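# Put a slip sheet and module in each crate

## Task

Make every crate hold exactly one slip sheet (thin and flat) resting flat on the crate floor, with exactly one module (small metal block) sitting on top of that sheet in its current upright orientation. Afterwards, return every tool to the stand slot it came from, release everything and bring the arm well away from the tools; a tool still locked to the arm is counted as part of the arm.

## Robot and tools

Robot: one FANUC CRX-5iA six-joint arm with a tool changer at its end. Three tools hang in forks of a stand: grip50 (two-finger, 50 mm opening), grip85 (two-finger, 85 mm opening) and cup (suction). Only one tool can be carried at a time. Cameras: cam_head_left and cam_head_right (896x504) and cam_wrist (504x504 fisheye).

Frames: the scene frame has its origin on the table top under the arm base, +z up, +y to the left when facing along +x. Reported end_effector_position is the centre of the changer's flat face, in metres; end_effector_quat_wxyz is its orientation, w first. The face's z axis points out of the arm. Tool points, in mm in face axes: grip50 grip point (0, -25, 180); grip85 grip point (0, 0, 173) closed, 13 mm closer when fully open; cup rim centre (0, 0, 175). Both grippers close along face x. Reported position gets less accurate at long reach.

The row: every motion command is one list of 15 numbers for the single arm: x, y, z (absolute target of the face centre, scene frame, metres), qw, qx, qy, qz (absolute target orientation), then lock, grip50_position, grip50_force_limit, grip50_speed, grip85_position, grip85_force_limit, grip85_speed, cup_suction, each of these eight in -1..1. Pose parts are absolute poses, not offsets. A target more than 0.6 m away from the last reported position along any face axis is refused. Each control step the commanded pose is clipped to 70 mm and 16 degrees from the measured one, so far targets need several actions; repeat the wanted quaternion in every row.

execute_actions: actions is a list holding zero or one item. Empty list just returns the state. {"rows": [...], "steps": n} runs up to 15 steps of 1/30 s, one row per step, last row repeated. {"steps": n} alone waits up to 300 steps counted from the previous result (reply time included). Optional pictures true/false.

move: target is one 15-number row; speed in m/s, 0.002 to 0.5 (default 0.25), rotation limited to twice that in rad/s. It runs a straight path of 0.5 to 10 s and does not avoid obstacles; the arm may overshoot speed near full stretch. Its result adds a move: line (done, off_target, moving, held, fault) with limits (paced = pose was clipped, held = some steps blocked) and distance to target. Tool numbers are sent at the start.

wait: seconds 0 to 10, sends nothing. zoom_image: camera name and region [x0, y0, x1, y1] in that camera's pixels, at most 504x504. read_manual: licence texts only. finished_scene: scene number; ends and grades the current scene irreversibly.

Tool channels: lock positive locks the plate on the face, negative unlocks, 0 keeps the last command; each takes about 1 s. grip50_position +1 = 50 mm open, pads meet near -0.65; grip85_position +1 = 85 mm open, pads meet near -0.8. Send -1 and hold it to grip; success is object_status 2 (0 moving, 1 stopped while opening, 2 stopped while closing, 3 reached target or pads met, also possible on thin parts). Force limits: -1 about 20 N up to +1 about 185 N (grip50) or 235 N (grip85). Speeds: about 20 to 150 mm/s. Changing position by 0.01 or more counts as new and resets status; force and speed changes only apply with a new position. Opening in mm: grip50 about (250 - grip50_position_measured) x 0.202; grip85 counts 78 = 60 mm, 130 = 40, 180 = 20, 230 = closed. cup_suction above 0.01 is on, otherwise off; cup_suction_measured near 1 means good vacuum, cup_part_present 1 means holding. The cup must sit fully on a smooth flat area away from edges; it pulls the part up to 12 mm closer. Release by setting down, suction off, lift 15 mm.

Tool change: align face centre within about 1 mm and 1 degree of the plate, with face -y toward the fork's open side. When plate_near is 1, send lock +1 and wait for locked 1. The tool then shows n/a while starting; a gripper cycles closed then open, so hold nothing in it. To remove from the stand lift 10 to 30 mm (about 20), slide at least 110 mm along face -y, then lift. Return by the reverse route; when in_stand is 1 stay still, lock -1, wait for unlocked 1. Unlocking anywhere else is refused (unlock_refused 1). Slots are 180 mm apart; fork arms sit 40-70 mm either side along face x, front ends 45 mm toward the open side, tops 18 mm below a hung plate face. Changer is 63 mm wide; side parts reach 46 mm (-y) and 58 mm (+y).

Result lines: pose, tool_id (grip50, grip85, cup, none), tool readings (n/a until ready), HELD marks steps not sent, pose unreachable means the clearance check changed the command, Hand target is the pose now being driven to, Joint positions lists joints base to tip.

Avoid: pushing far past a contact (the arm is stiff), fast impacts, contact torque above the load limits (148 N m for the three big joints, 37.2 N m for the wrist joints) or 150 N of outside force; either causes a 10 s fault stop. Long holding of loads heats motors (MOTOR HOT, then OVER-TEMPERATURE FAULT). Do not drop or knock anything off the table; loose objects may get occasional small pushes, and fast or off-centre loads can slip from the cup.

Each tool is called as name([rows], argument=value, ...), one row to a line, values as JSON.

## Session

execute_actions(actions=[])

Scene clock: 0.00 s of 15600.00 s.
end_effector_position=(+0.4867, +0.4408, +0.1056) locked=0 unlocked=1 plate_near=0 in_stand=0 unlock_refused=0 tool_id=none grip50_position_measured=n/a grip50_object_status=n/a grip85_position_measured=n/a grip85_object_status=n/a cup_suction_measured=n/a cup_part_present=n/a end_effector_quat_wxyz=(+0.049, +0.861, +0.437, -0.254)
Joint positions: [ 1.138  0.792  0.375  0.063 -1.312 -1.624]
Joint velocities: [-0.    -0.     0.001 -0.    -0.     0.001]
Hand target: +0.487, +0.441, +0.106; +0.049, +0.861, +0.437, -0.254

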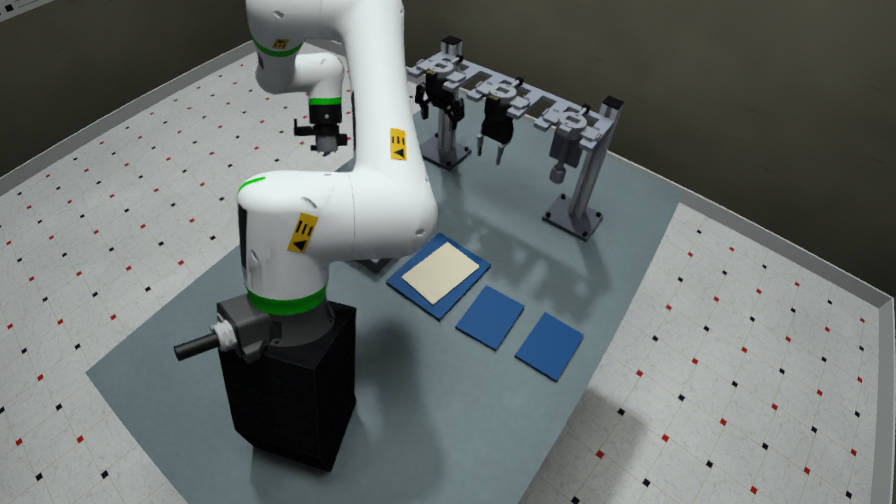

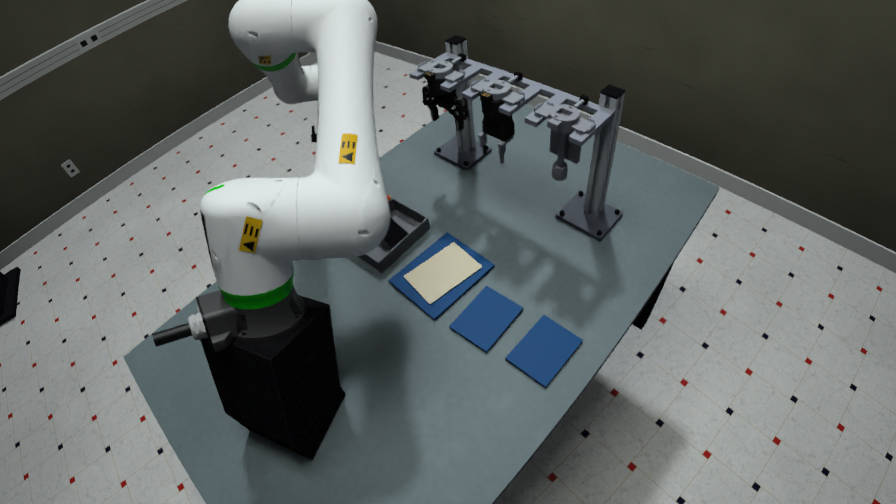

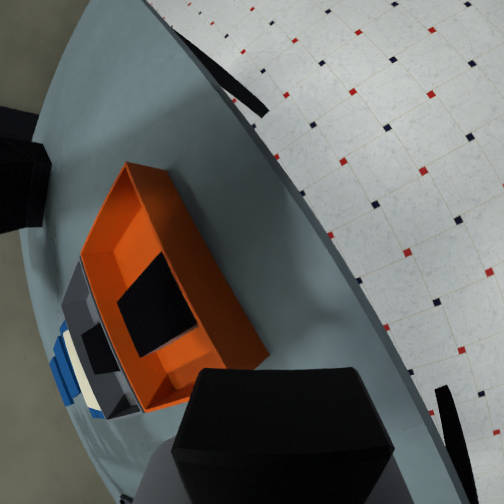

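move(target=[0.47,0.3,0.5,0,0.7071,0.7071,0,0,1,0,0,1,-0.4,0.5,0], speed=0.25)

move(target=[0.68,0.19,0.42,0,0.7071,0.7071,0,0,1,0,0,1,-0.4,0.5,0], speed=0.2)

Scene clock: 7.70 s of 15600.00 s.
end_effector_position=(+0.4698, +0.3008, +0.4996) locked=0 unlocked=1 plate_near=0 in_stand=0 unlock_refused=0 tool_id=none grip50_position_measured=n/a grip50_object_status=n/a grip85_position_measured=n/a grip85_object_status=n/a cup_suction_measured=n/a cup_part_present=n/a end_effector_quat_wxyz=(+0.000, +0.708, +0.707, +0.000)
Joint positions: [ 1.257 -0.27  -0.239  0.261 -1.288 -1.098]
Joint velocities: [ 0.    -0.001  0.001 -0.    -0.001  0.   ]
Hand target: +0.470, +0.301, +0.500; +0.000, +0.708, +0.707, +0.000
Off the commanded pose: 0.001 m, 0 deg.
move: done

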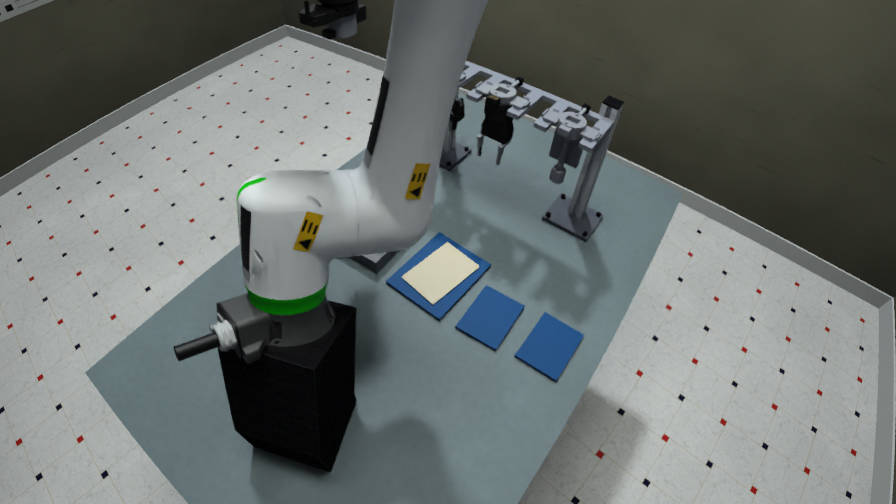

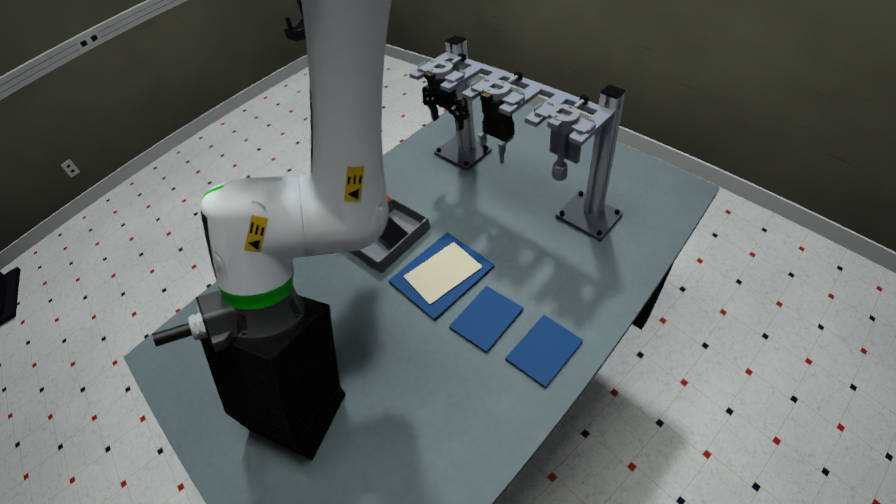

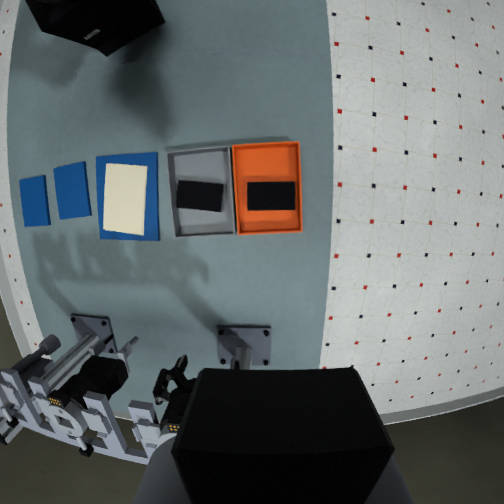

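Scene clock: 9.33 s of 15600.00 s.
end_effector_position=(+0.6792, +0.1894, +0.4201) locked=0 unlocked=1 plate_near=0 in_stand=0 unlock_refused=0 tool_id=none grip50_position_measured=n/a grip50_object_status=n/a grip85_position_measured=n/a grip85_object_status=n/a cup_suction_measured=n/a cup_part_present=n/a end_effector_quat_wxyz=(-0.001, +0.707, +0.707, -0.001)
Joint positions: [ 0.68   0.146  0.188  0.04  -1.213 -0.492]
Joint velocities: [-0.     0.001  0.    -0.    -0.001  0.   ]
Hand target: +0.679, +0.189, +0.420; -0.001, +0.707, +0.707, -0.001
Off the commanded pose: 0.001 m, 0 deg.
move: done

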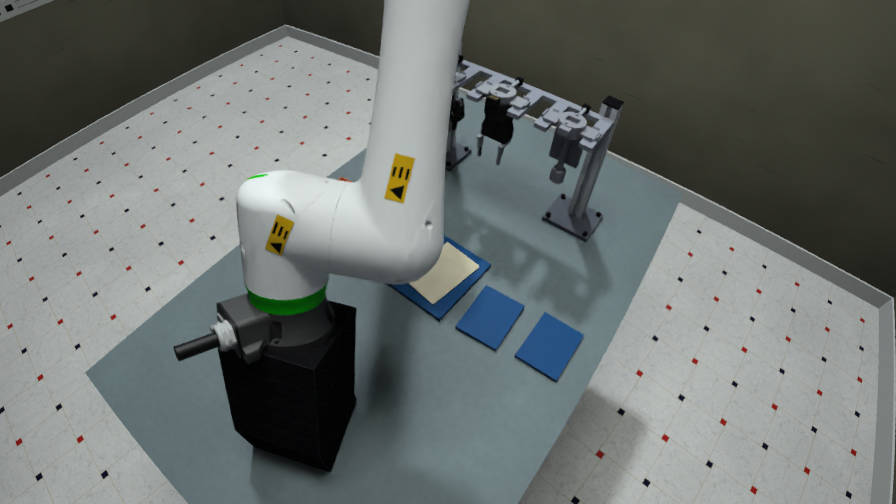

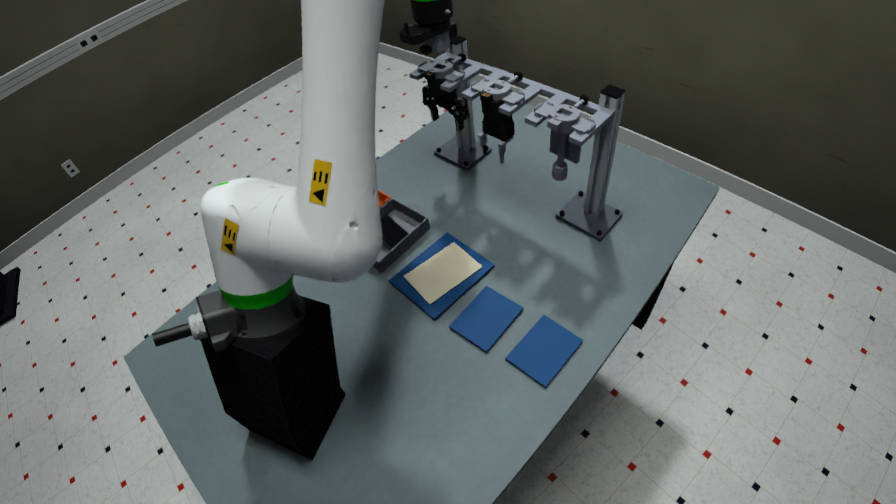

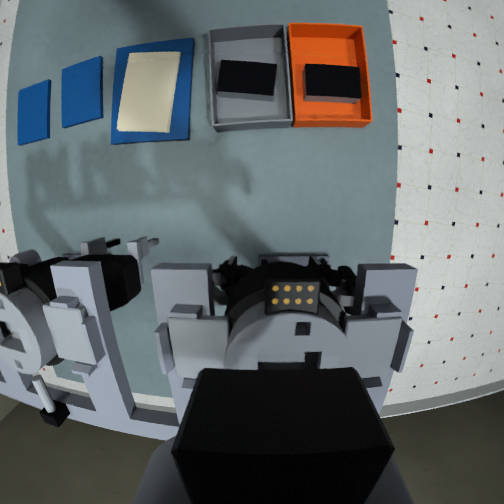

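move(target=[0.688,0.196,0.40,0,0.7071,0.7071,0,0,1,0,0,1,-0.4,0.5,0], speed=0.05)

Scene clock: 17.10 s of 15600.00 s.
end_effector_position=(+0.6880, +0.1959, +0.4000) locked=0 unlocked=1 plate_near=0 in_stand=0 unlock_refused=0 tool_id=none grip50_position_measured=n/a grip50_object_status=n/a grip85_position_measured=n/a grip85_object_status=n/a cup_suction_measured=n/a cup_part_present=n/a end_effector_quat_wxyz=(+0.000, +0.707, +0.707, +0.000)
Joint positions: [ 0.683  0.187  0.201  0.044 -1.182 -0.497]
Joint velocities: [-0.     0.001  0.     0.     0.001 -0.   ]
Hand target: +0.688, +0.196, +0.400; -0.000, +0.707, +0.707, +0.000
Off the commanded pose: 0.000 m, 0 deg.
move: done

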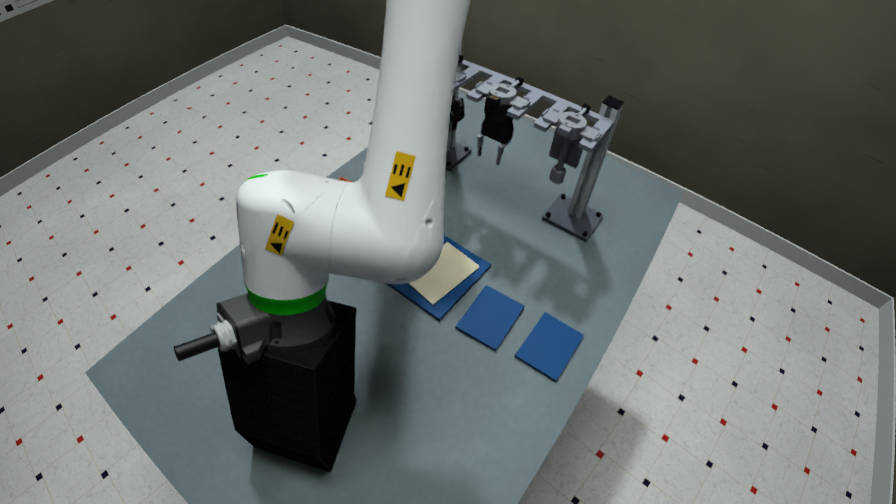

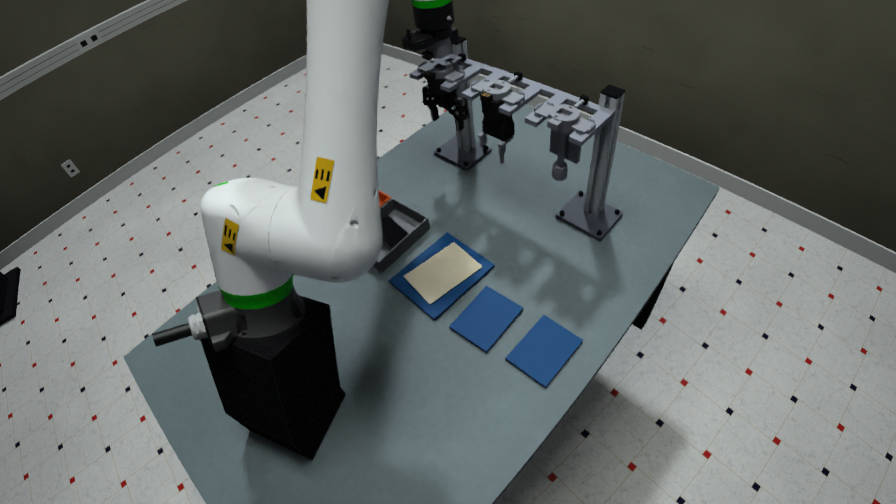

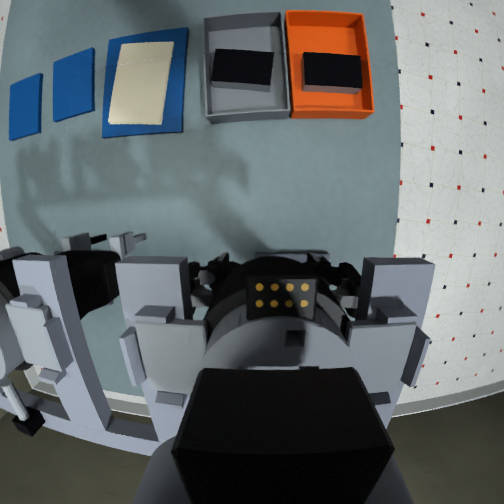

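move(target=[0.688,0.197,0.374,0,0.7071,0.7071,0,0,1,0,0,1,-0.4,0.5,0], speed=0.03)

zoom_image(camera="cam_wrist", region=[130,250,430,450])

Scene clock: 23.00 s of 15600.00 s.
end_effector_position=(+0.6880, +0.1970, +0.3740) locked=0 unlocked=1 plate_near=0 in_stand=0 unlock_refused=0 tool_id=none grip50_position_measured=n/a grip50_object_status=n/a grip85_position_measured=n/a grip85_object_status=n/a cup_suction_measured=n/a cup_part_present=n/a end_effector_quat_wxyz=(-0.000, +0.707, +0.707, +0.000)
Joint positions: [ 0.683  0.213  0.177  0.045 -1.131 -0.499]
Joint velocities: [-0.001  0.    -0.     0.     0.    -0.001]
Hand target: +0.688, +0.197, +0.374; -0.000, +0.707, +0.707, +0.000
Off the commanded pose: 0.000 m, 0 deg.
move: done

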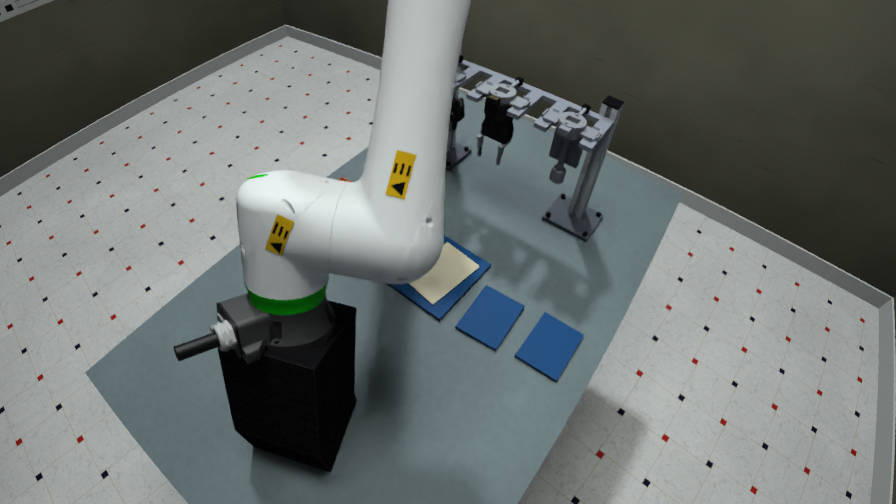

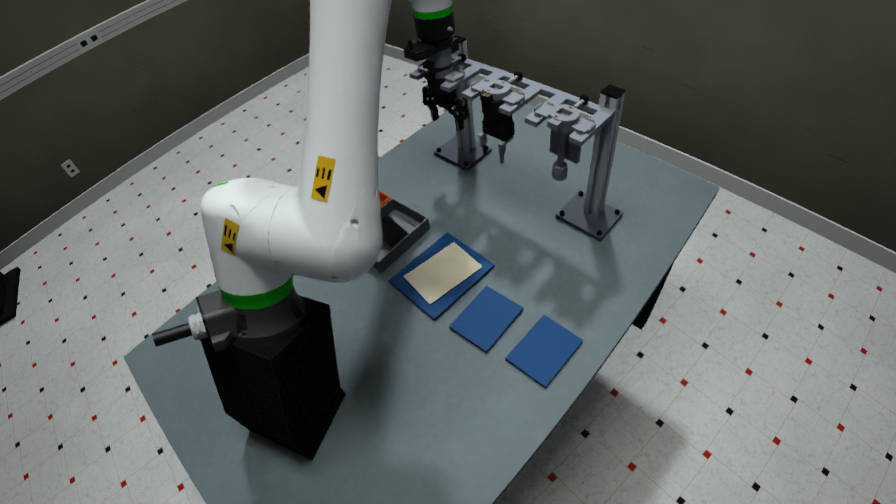

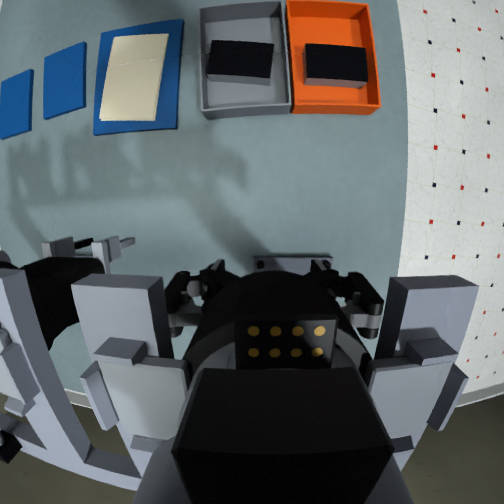

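Region (130, 250, 430, 450) of cam_wrist's 504x504 image, scaled by 1.680, with more detail than that image has.

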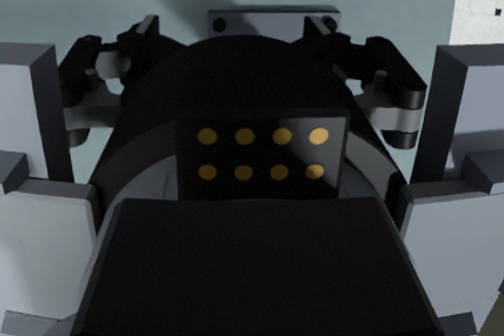

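move(target=[0.688,0.1986,0.373,0,0.7071,0.7071,0,0,1,0,0,1,-0.4,0.5,0], speed=0.02)

move(target=[0.688,0.1986,0.3695,0,0.7071,0.7071,0,0,1,0,0,1,-0.4,0.5,0], speed=0.005)

Scene clock: 29.67 s of 15600.00 s.
end_effector_position=(+0.6880, +0.1986, +0.3730) locked=0 unlocked=1 plate_near=0 in_stand=0 unlock_refused=0 tool_id=none grip50_position_measured=n/a grip50_object_status=n/a grip85_position_measured=n/a grip85_object_status=n/a cup_suction_measured=n/a cup_part_present=n/a end_effector_quat_wxyz=(+0.000, +0.707, +0.707, -0.000)
Joint positions: [ 0.685  0.215  0.177  0.046 -1.13  -0.502]
Joint velocities: [-0.001 -0.     0.001  0.    -0.     0.001]
Hand target: +0.688, +0.199, +0.373; +0.000, +0.707, +0.707, +0.000
Off the commanded pose: 0.000 m, 0 deg.
move: done

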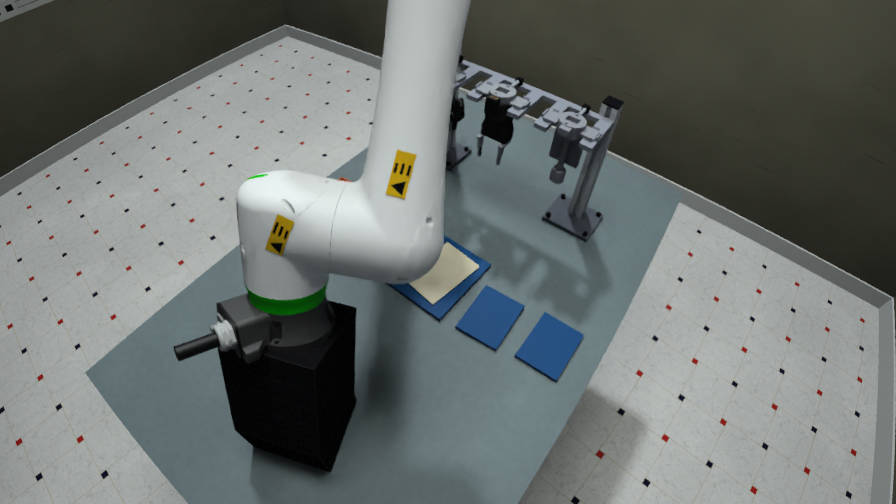

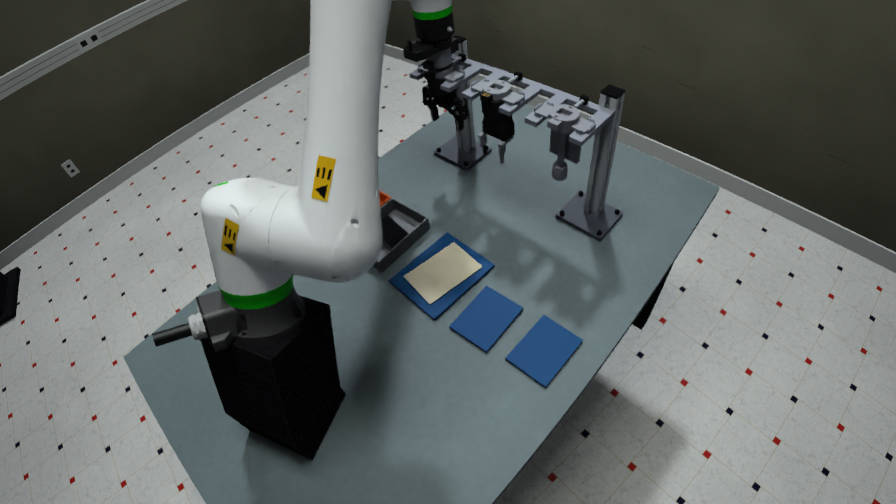

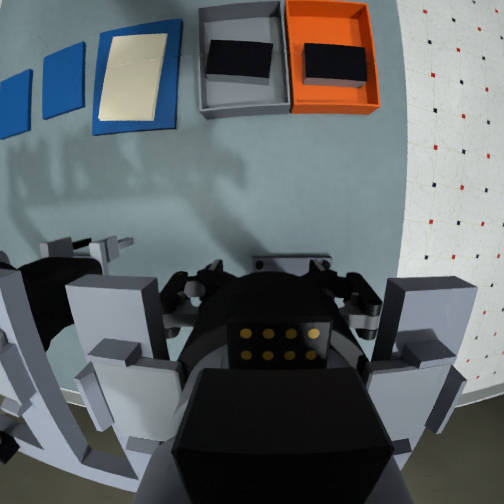

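Scene clock: 30.60 s of 15600.00 s.
end_effector_position=(+0.6880, +0.1986, +0.3695) locked=0 unlocked=1 plate_near=0 in_stand=0 unlock_refused=0 tool_id=none grip50_position_measured=n/a grip50_object_status=n/a grip85_position_measured=n/a grip85_object_status=n/a cup_suction_measured=n/a cup_part_present=n/a end_effector_quat_wxyz=(-0.000, +0.707, +0.707, +0.000)
Joint positions: [ 0.685  0.219  0.174  0.046 -1.123 -0.502]
Joint velocities: [-0.     0.     0.001 -0.     0.     0.001]
Hand target: +0.688, +0.199, +0.370; -0.000, +0.707, +0.707, +0.000
Off the commanded pose: 0.000 m, 0 deg.
move: done

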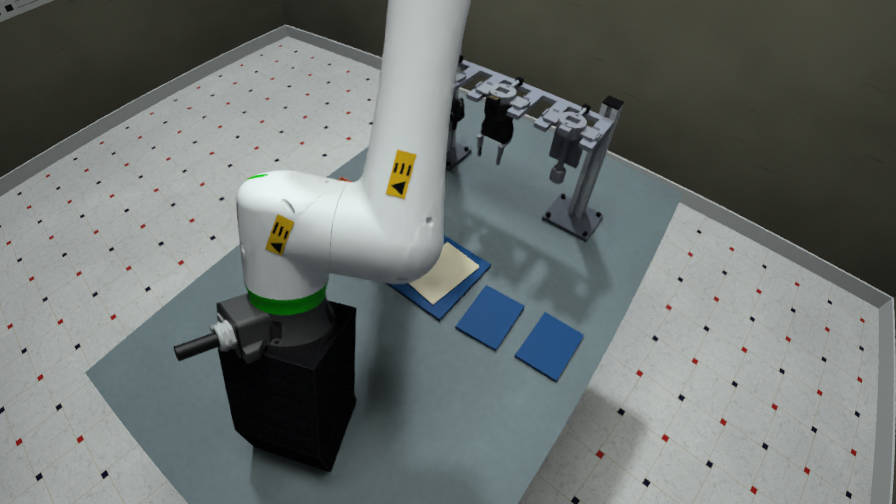

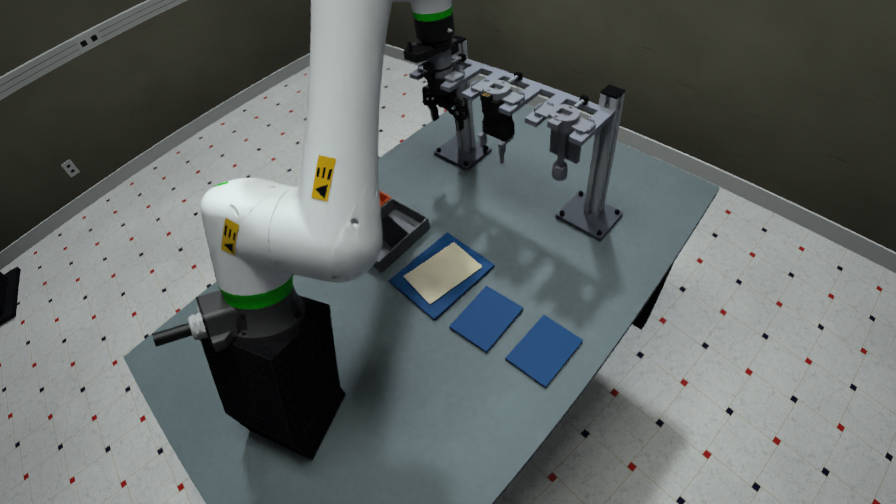

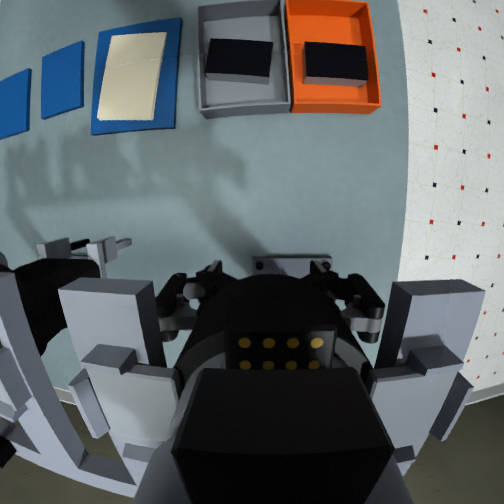

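move(target=[0.688,0.1986,0.361,0,0.7071,0.7071,0,0,1,0,0,1,-0.4,0.5,0], speed=0.008)

Scene clock: 35.17 s of 15600.00 s.
end_effector_position=(+0.6881, +0.1986, +0.3611) locked=0 unlocked=1 plate_near=1 in_stand=1 unlock_refused=0 tool_id=none grip50_position_measured=n/a grip50_object_status=n/a grip85_position_measured=n/a grip85_object_status=n/a cup_suction_measured=n/a cup_part_present=n/a end_effector_quat_wxyz=(+0.000, +0.707, +0.707, +0.000)
Joint positions: [ 0.684  0.228  0.167  0.046 -1.107 -0.502]
Joint velocities: [-0.    -0.001 -0.001 -0.    -0.     0.   ]
Hand target: +0.688, +0.199, +0.361; -0.000, +0.707, +0.707, +0.000
Off the commanded pose: 0.000 m, 0 deg.
move: done

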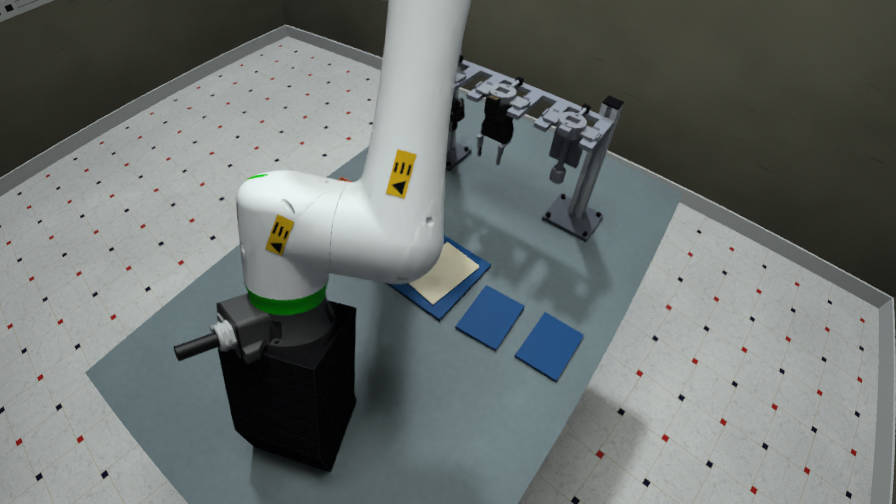

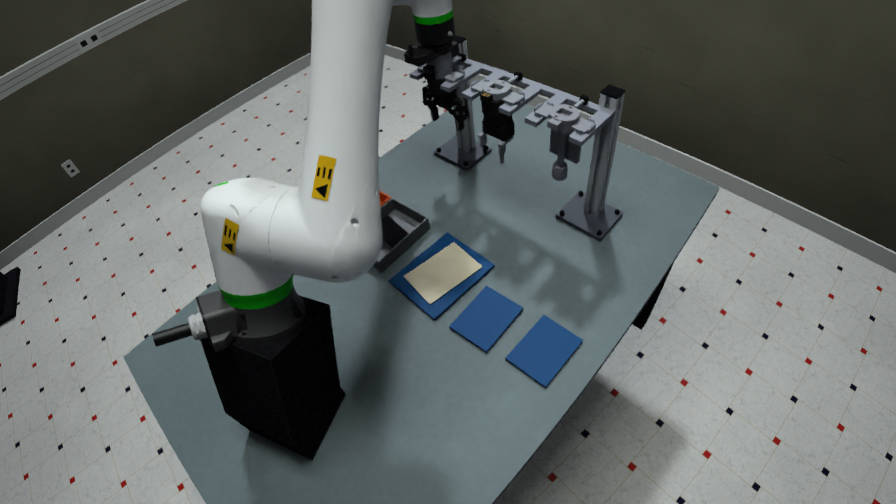

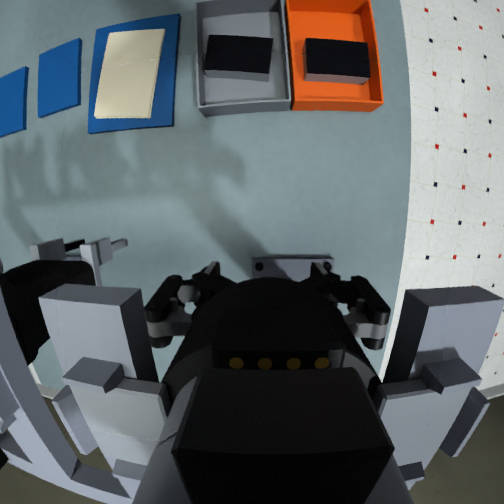

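execute_actions([
  {"rows":[[0.688,0.1986,0.361,0,0.7071,0.7071,0,1,1,0,0,1,-0.4,0.5,0]],"steps":15},
], pictures=false)

execute_actions([
  {"steps":25},
], pictures=false)

move(target=[0.688,0.1986,0.381,0,0.7071,0.7071,0,0,1,0,0,1,-0.4,0.5,0], speed=0.05)

move(target=[0.558,0.1986,0.381,0,0.7071,0.7071,0,0,1,0,0,1,-0.4,0.5,0], speed=0.1)

move(target=[0.40,0.157,0.27,0,1,0,0,0,1,0,0,1,-0.4,0.5,0], speed=0.25)

Scene clock: 45.63 s of 15600.00 s.
end_effector_position=(+0.6880, +0.1986, +0.3609) locked=0 unlocked=0 plate_near=1 in_stand=1 unlock_refused=0 tool_id=none grip50_position_measured=n/a grip50_object_status=n/a grip85_position_measured=n/a grip85_object_status=n/a cup_suction_measured=n/a cup_part_present=n/a end_effector_quat_wxyz=(-0.000, +0.707, +0.707, -0.000)
Joint positions: [ 0.684  0.228  0.167  0.046 -1.107 -0.502]
Joint velocities: [ 0.001  0.003  0.    -0.     0.    -0.003]
Hand target: +0.688, +0.199, +0.361; +0.000, +0.707, +0.707, +0.000
Off the commanded pose: 0.000 m, 0 deg.
Steps of this call (steps 1 to 299: nothing new was sent; steps 300 to 314: all 15 steps of this action). Readings (end_effector_position | what the end effector reports):
300: (+0.6880, +0.1986, +0.3610) | locked=0 unlocked=0 plate_near=1 in_stand=1 unlock_refused=0 tool_id=none grip50_position_measured=n/a grip50_object_status=n/a grip85_position_measured=n/a grip85_object_status=n/a cup_suction_measured=n/a cup_part_present=n/a
301: (+0.6880, +0.1986, +0.3610) | locked=0 unlocked=0 plate_near=1 in_stand=1 unlock_refused=0 tool_id=none grip50_position_measured=n/a grip50_object_status=n/a grip85_position_measured=n/a grip85_object_status=n/a cup_suction_measured=n/a cup_part_present=n/a
303: (+0.6880, +0.1986, +0.3610) | locked=0 unlocked=0 plate_near=1 in_stand=1 unlock_refused=0 tool_id=none grip50_position_measured=n/a grip50_object_status=n/a grip85_position_measured=n/a grip85_object_status=n/a cup_suction_measured=n/a cup_part_present=n/a
307: (+0.6880, +0.1986, +0.3610) | locked=0 unlocked=0 plate_near=1 in_stand=1 unlock_refused=0 tool_id=none grip50_position_measured=n/a grip50_object_status=n/a grip85_position_measured=n/a grip85_object_status=n/a cup_suction_measured=n/a cup_part_present=n/a
314: the state above

Scene clock: 46.47 s of 15600.00 s.
end_effector_position=(+0.6880, +0.1986, +0.3610) locked=1 unlocked=0 plate_near=1 in_stand=1 unlock_refused=0 tool_id=grip85 grip50_position_measured=n/a grip50_object_status=n/a grip85_position_measured=n/a grip85_object_status=n/a cup_suction_measured=n/a cup_part_present=n/a end_effector_quat_wxyz=(+0.000, +0.707, +0.707, +0.000)
Joint positions: [ 0.684  0.228  0.167  0.046 -1.107 -0.502]
Joint velocities: [-0.    -0.001  0.    -0.001 -0.    -0.   ]
Hand target: +0.688, +0.199, +0.361; +0.000, +0.707, +0.707, +0.000
Off the commanded pose: 0.000 m, 0 deg.
Steps of this call (steps 1 to 25: nothing new was sent). Readings (end_effector_position | what the end effector reports):
1: (+0.6880, +0.1986, +0.3609) | locked=0 unlocked=0 plate_near=1 in_stand=1 unlock_refused=0 tool_id=none grip50_position_measured=n/a grip50_object_status=n/a grip85_position_measured=n/a grip85_object_status=n/a cup_suction_measured=n/a cup_part_present=n/a
2: (+0.6880, +0.1986, +0.3609) | locked=0 unlocked=0 plate_near=1 in_stand=1 unlock_refused=0 tool_id=none grip50_position_measured=n/a grip50_object_status=n/a grip85_position_measured=n/a grip85_object_status=n/a cup_suction_measured=n/a cup_part_present=n/a
4: (+0.6880, +0.1986, +0.3608) | locked=0 unlocked=0 plate_near=1 in_stand=1 unlock_refused=0 tool_id=none grip50_position_measured=n/a grip50_object_status=n/a grip85_position_measured=n/a grip85_object_status=n/a cup_suction_measured=n/a cup_part_present=n/a
8: (+0.6880, +0.1986, +0.3608) | locked=0 unlocked=0 plate_near=1 in_stand=1 unlock_refused=0 tool_id=none grip50_position_measured=n/a grip50_object_status=n/a grip85_position_measured=n/a grip85_object_status=n/a cup_suction_measured=n/a cup_part_present=n/a
25: the state above

Scene clock: 47.20 s of 15600.00 s.
end_effector_position=(+0.6880, +0.1986, +0.3810) locked=1 unlocked=0 plate_near=1 in_stand=0 unlock_refused=0 tool_id=grip85 grip50_position_measured=n/a grip50_object_status=n/a grip85_position_measured=n/a grip85_object_status=n/a cup_suction_measured=n/a cup_part_present=n/a end_effector_quat_wxyz=(+0.000, +0.707, +0.707, -0.000)
Joint positions: [ 0.686  0.207  0.184  0.046 -1.146 -0.502]
Joint velocities: [-0.     0.001 -0.    -0.    -0.    -0.   ]
Hand target: +0.688, +0.199, +0.381; +0.000, +0.707, +0.707, -0.000
Off the commanded pose: 0.000 m, 0 deg.
move: done

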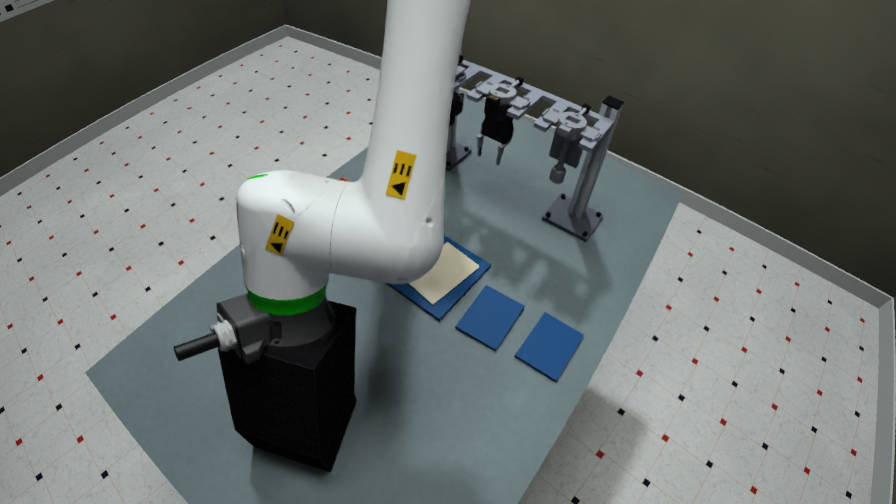

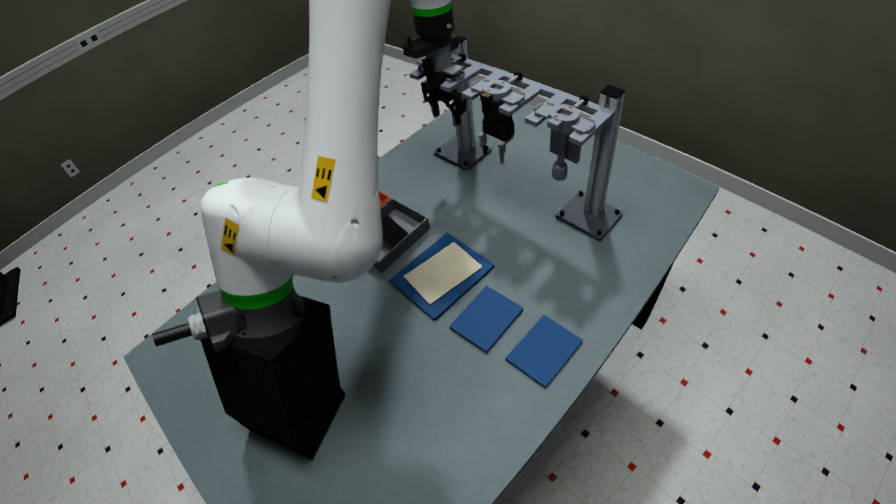

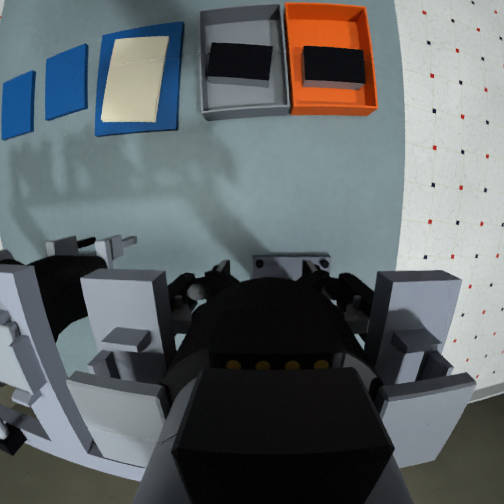

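Scene clock: 48.83 s of 15600.00 s.
end_effector_position=(+0.5581, +0.1988, +0.3810) locked=1 unlocked=0 plate_near=1 in_stand=0 unlock_refused=0 tool_id=grip85 grip50_position_measured=n/a grip50_object_status=n/a grip85_position_measured=n/a grip85_object_status=n/a cup_suction_measured=n/a cup_part_present=n/a end_effector_quat_wxyz=(+0.000, +0.707, +0.707, +0.000)
Joint positions: [ 0.835 -0.077 -0.25   0.119 -1.008 -0.683]
Joint velocities: [-0.    -0.002 -0.001  0.     0.     0.001]
Hand target: +0.558, +0.199, +0.381; +0.000, +0.707, +0.707, +0.000
Off the commanded pose: 0.000 m, 0 deg.
move: done

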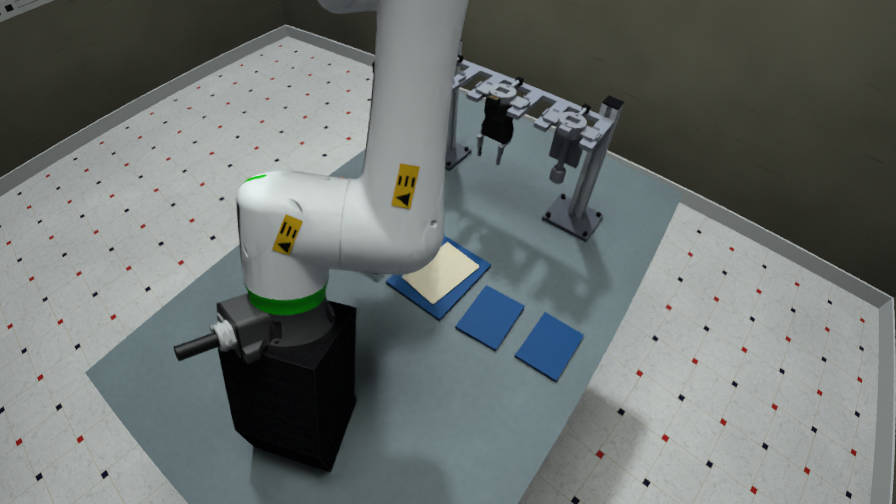

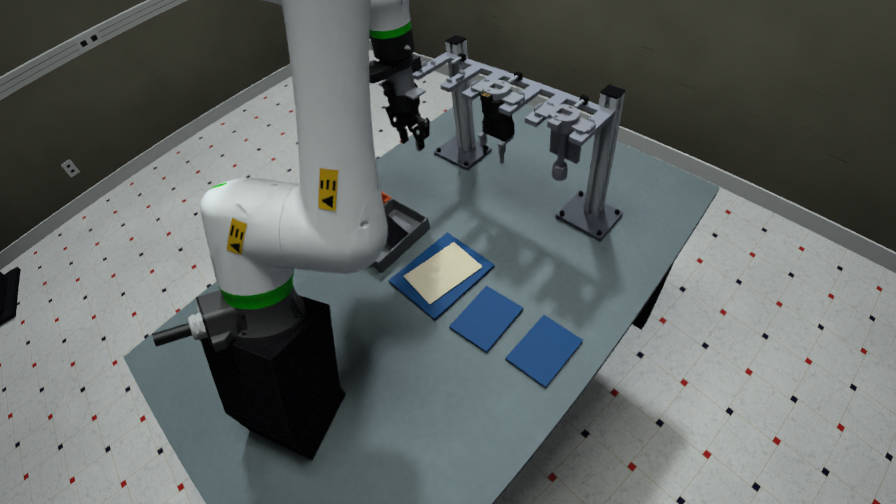

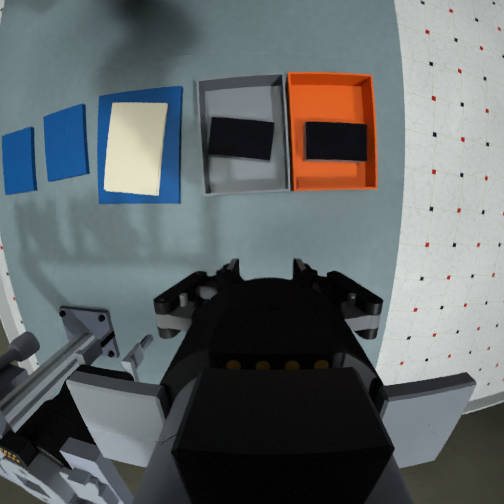

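Scene clock: 52.40 s of 15600.00 s.
end_effector_position=(+0.3999, +0.1572, +0.2702) locked=1 unlocked=0 plate_near=1 in_stand=0 unlock_refused=0 tool_id=grip85 grip50_position_measured=n/a grip50_object_status=n/a grip85_position_measured=3 grip85_object_status=3 cup_suction_measured=n/a cup_part_present=n/a end_effector_quat_wxyz=(-0.000, +1.000, +0.000, +0.000)
Joint positions: [ 0.982 -0.225 -0.829  0.274 -0.608 -2.554]
Joint velocities: [ 0.001  0.    -0.002  0.003  0.001 -0.005]
Hand target: +0.400, +0.157, +0.270; -0.000, +1.000, +0.000, +0.000
Off the commanded pose: 0.000 m, 0 deg.
move: done

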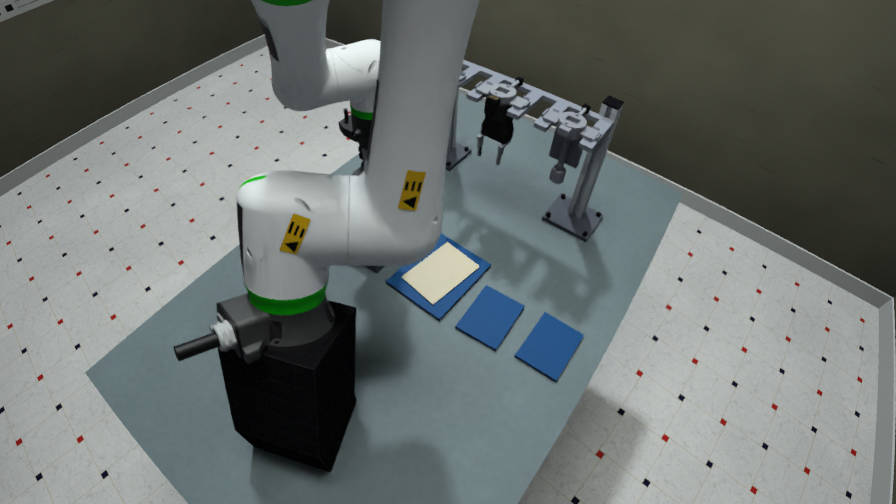

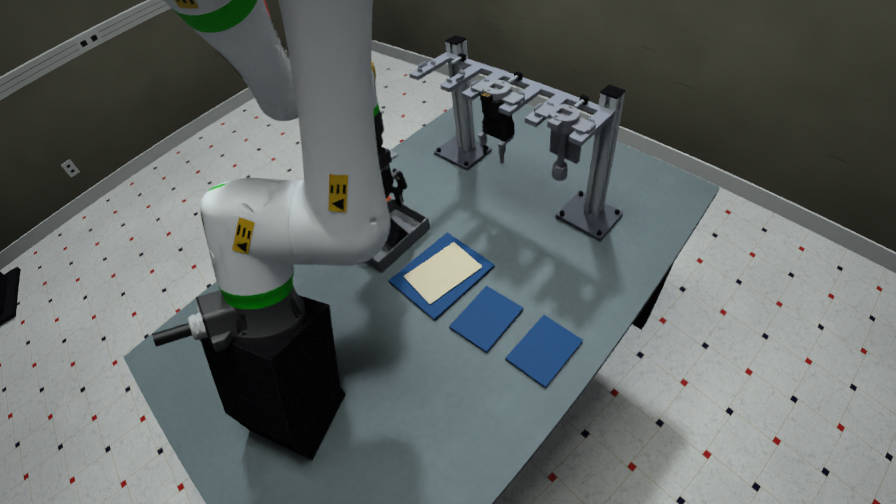

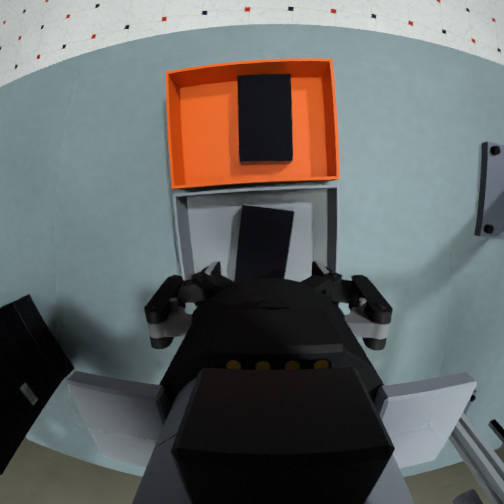

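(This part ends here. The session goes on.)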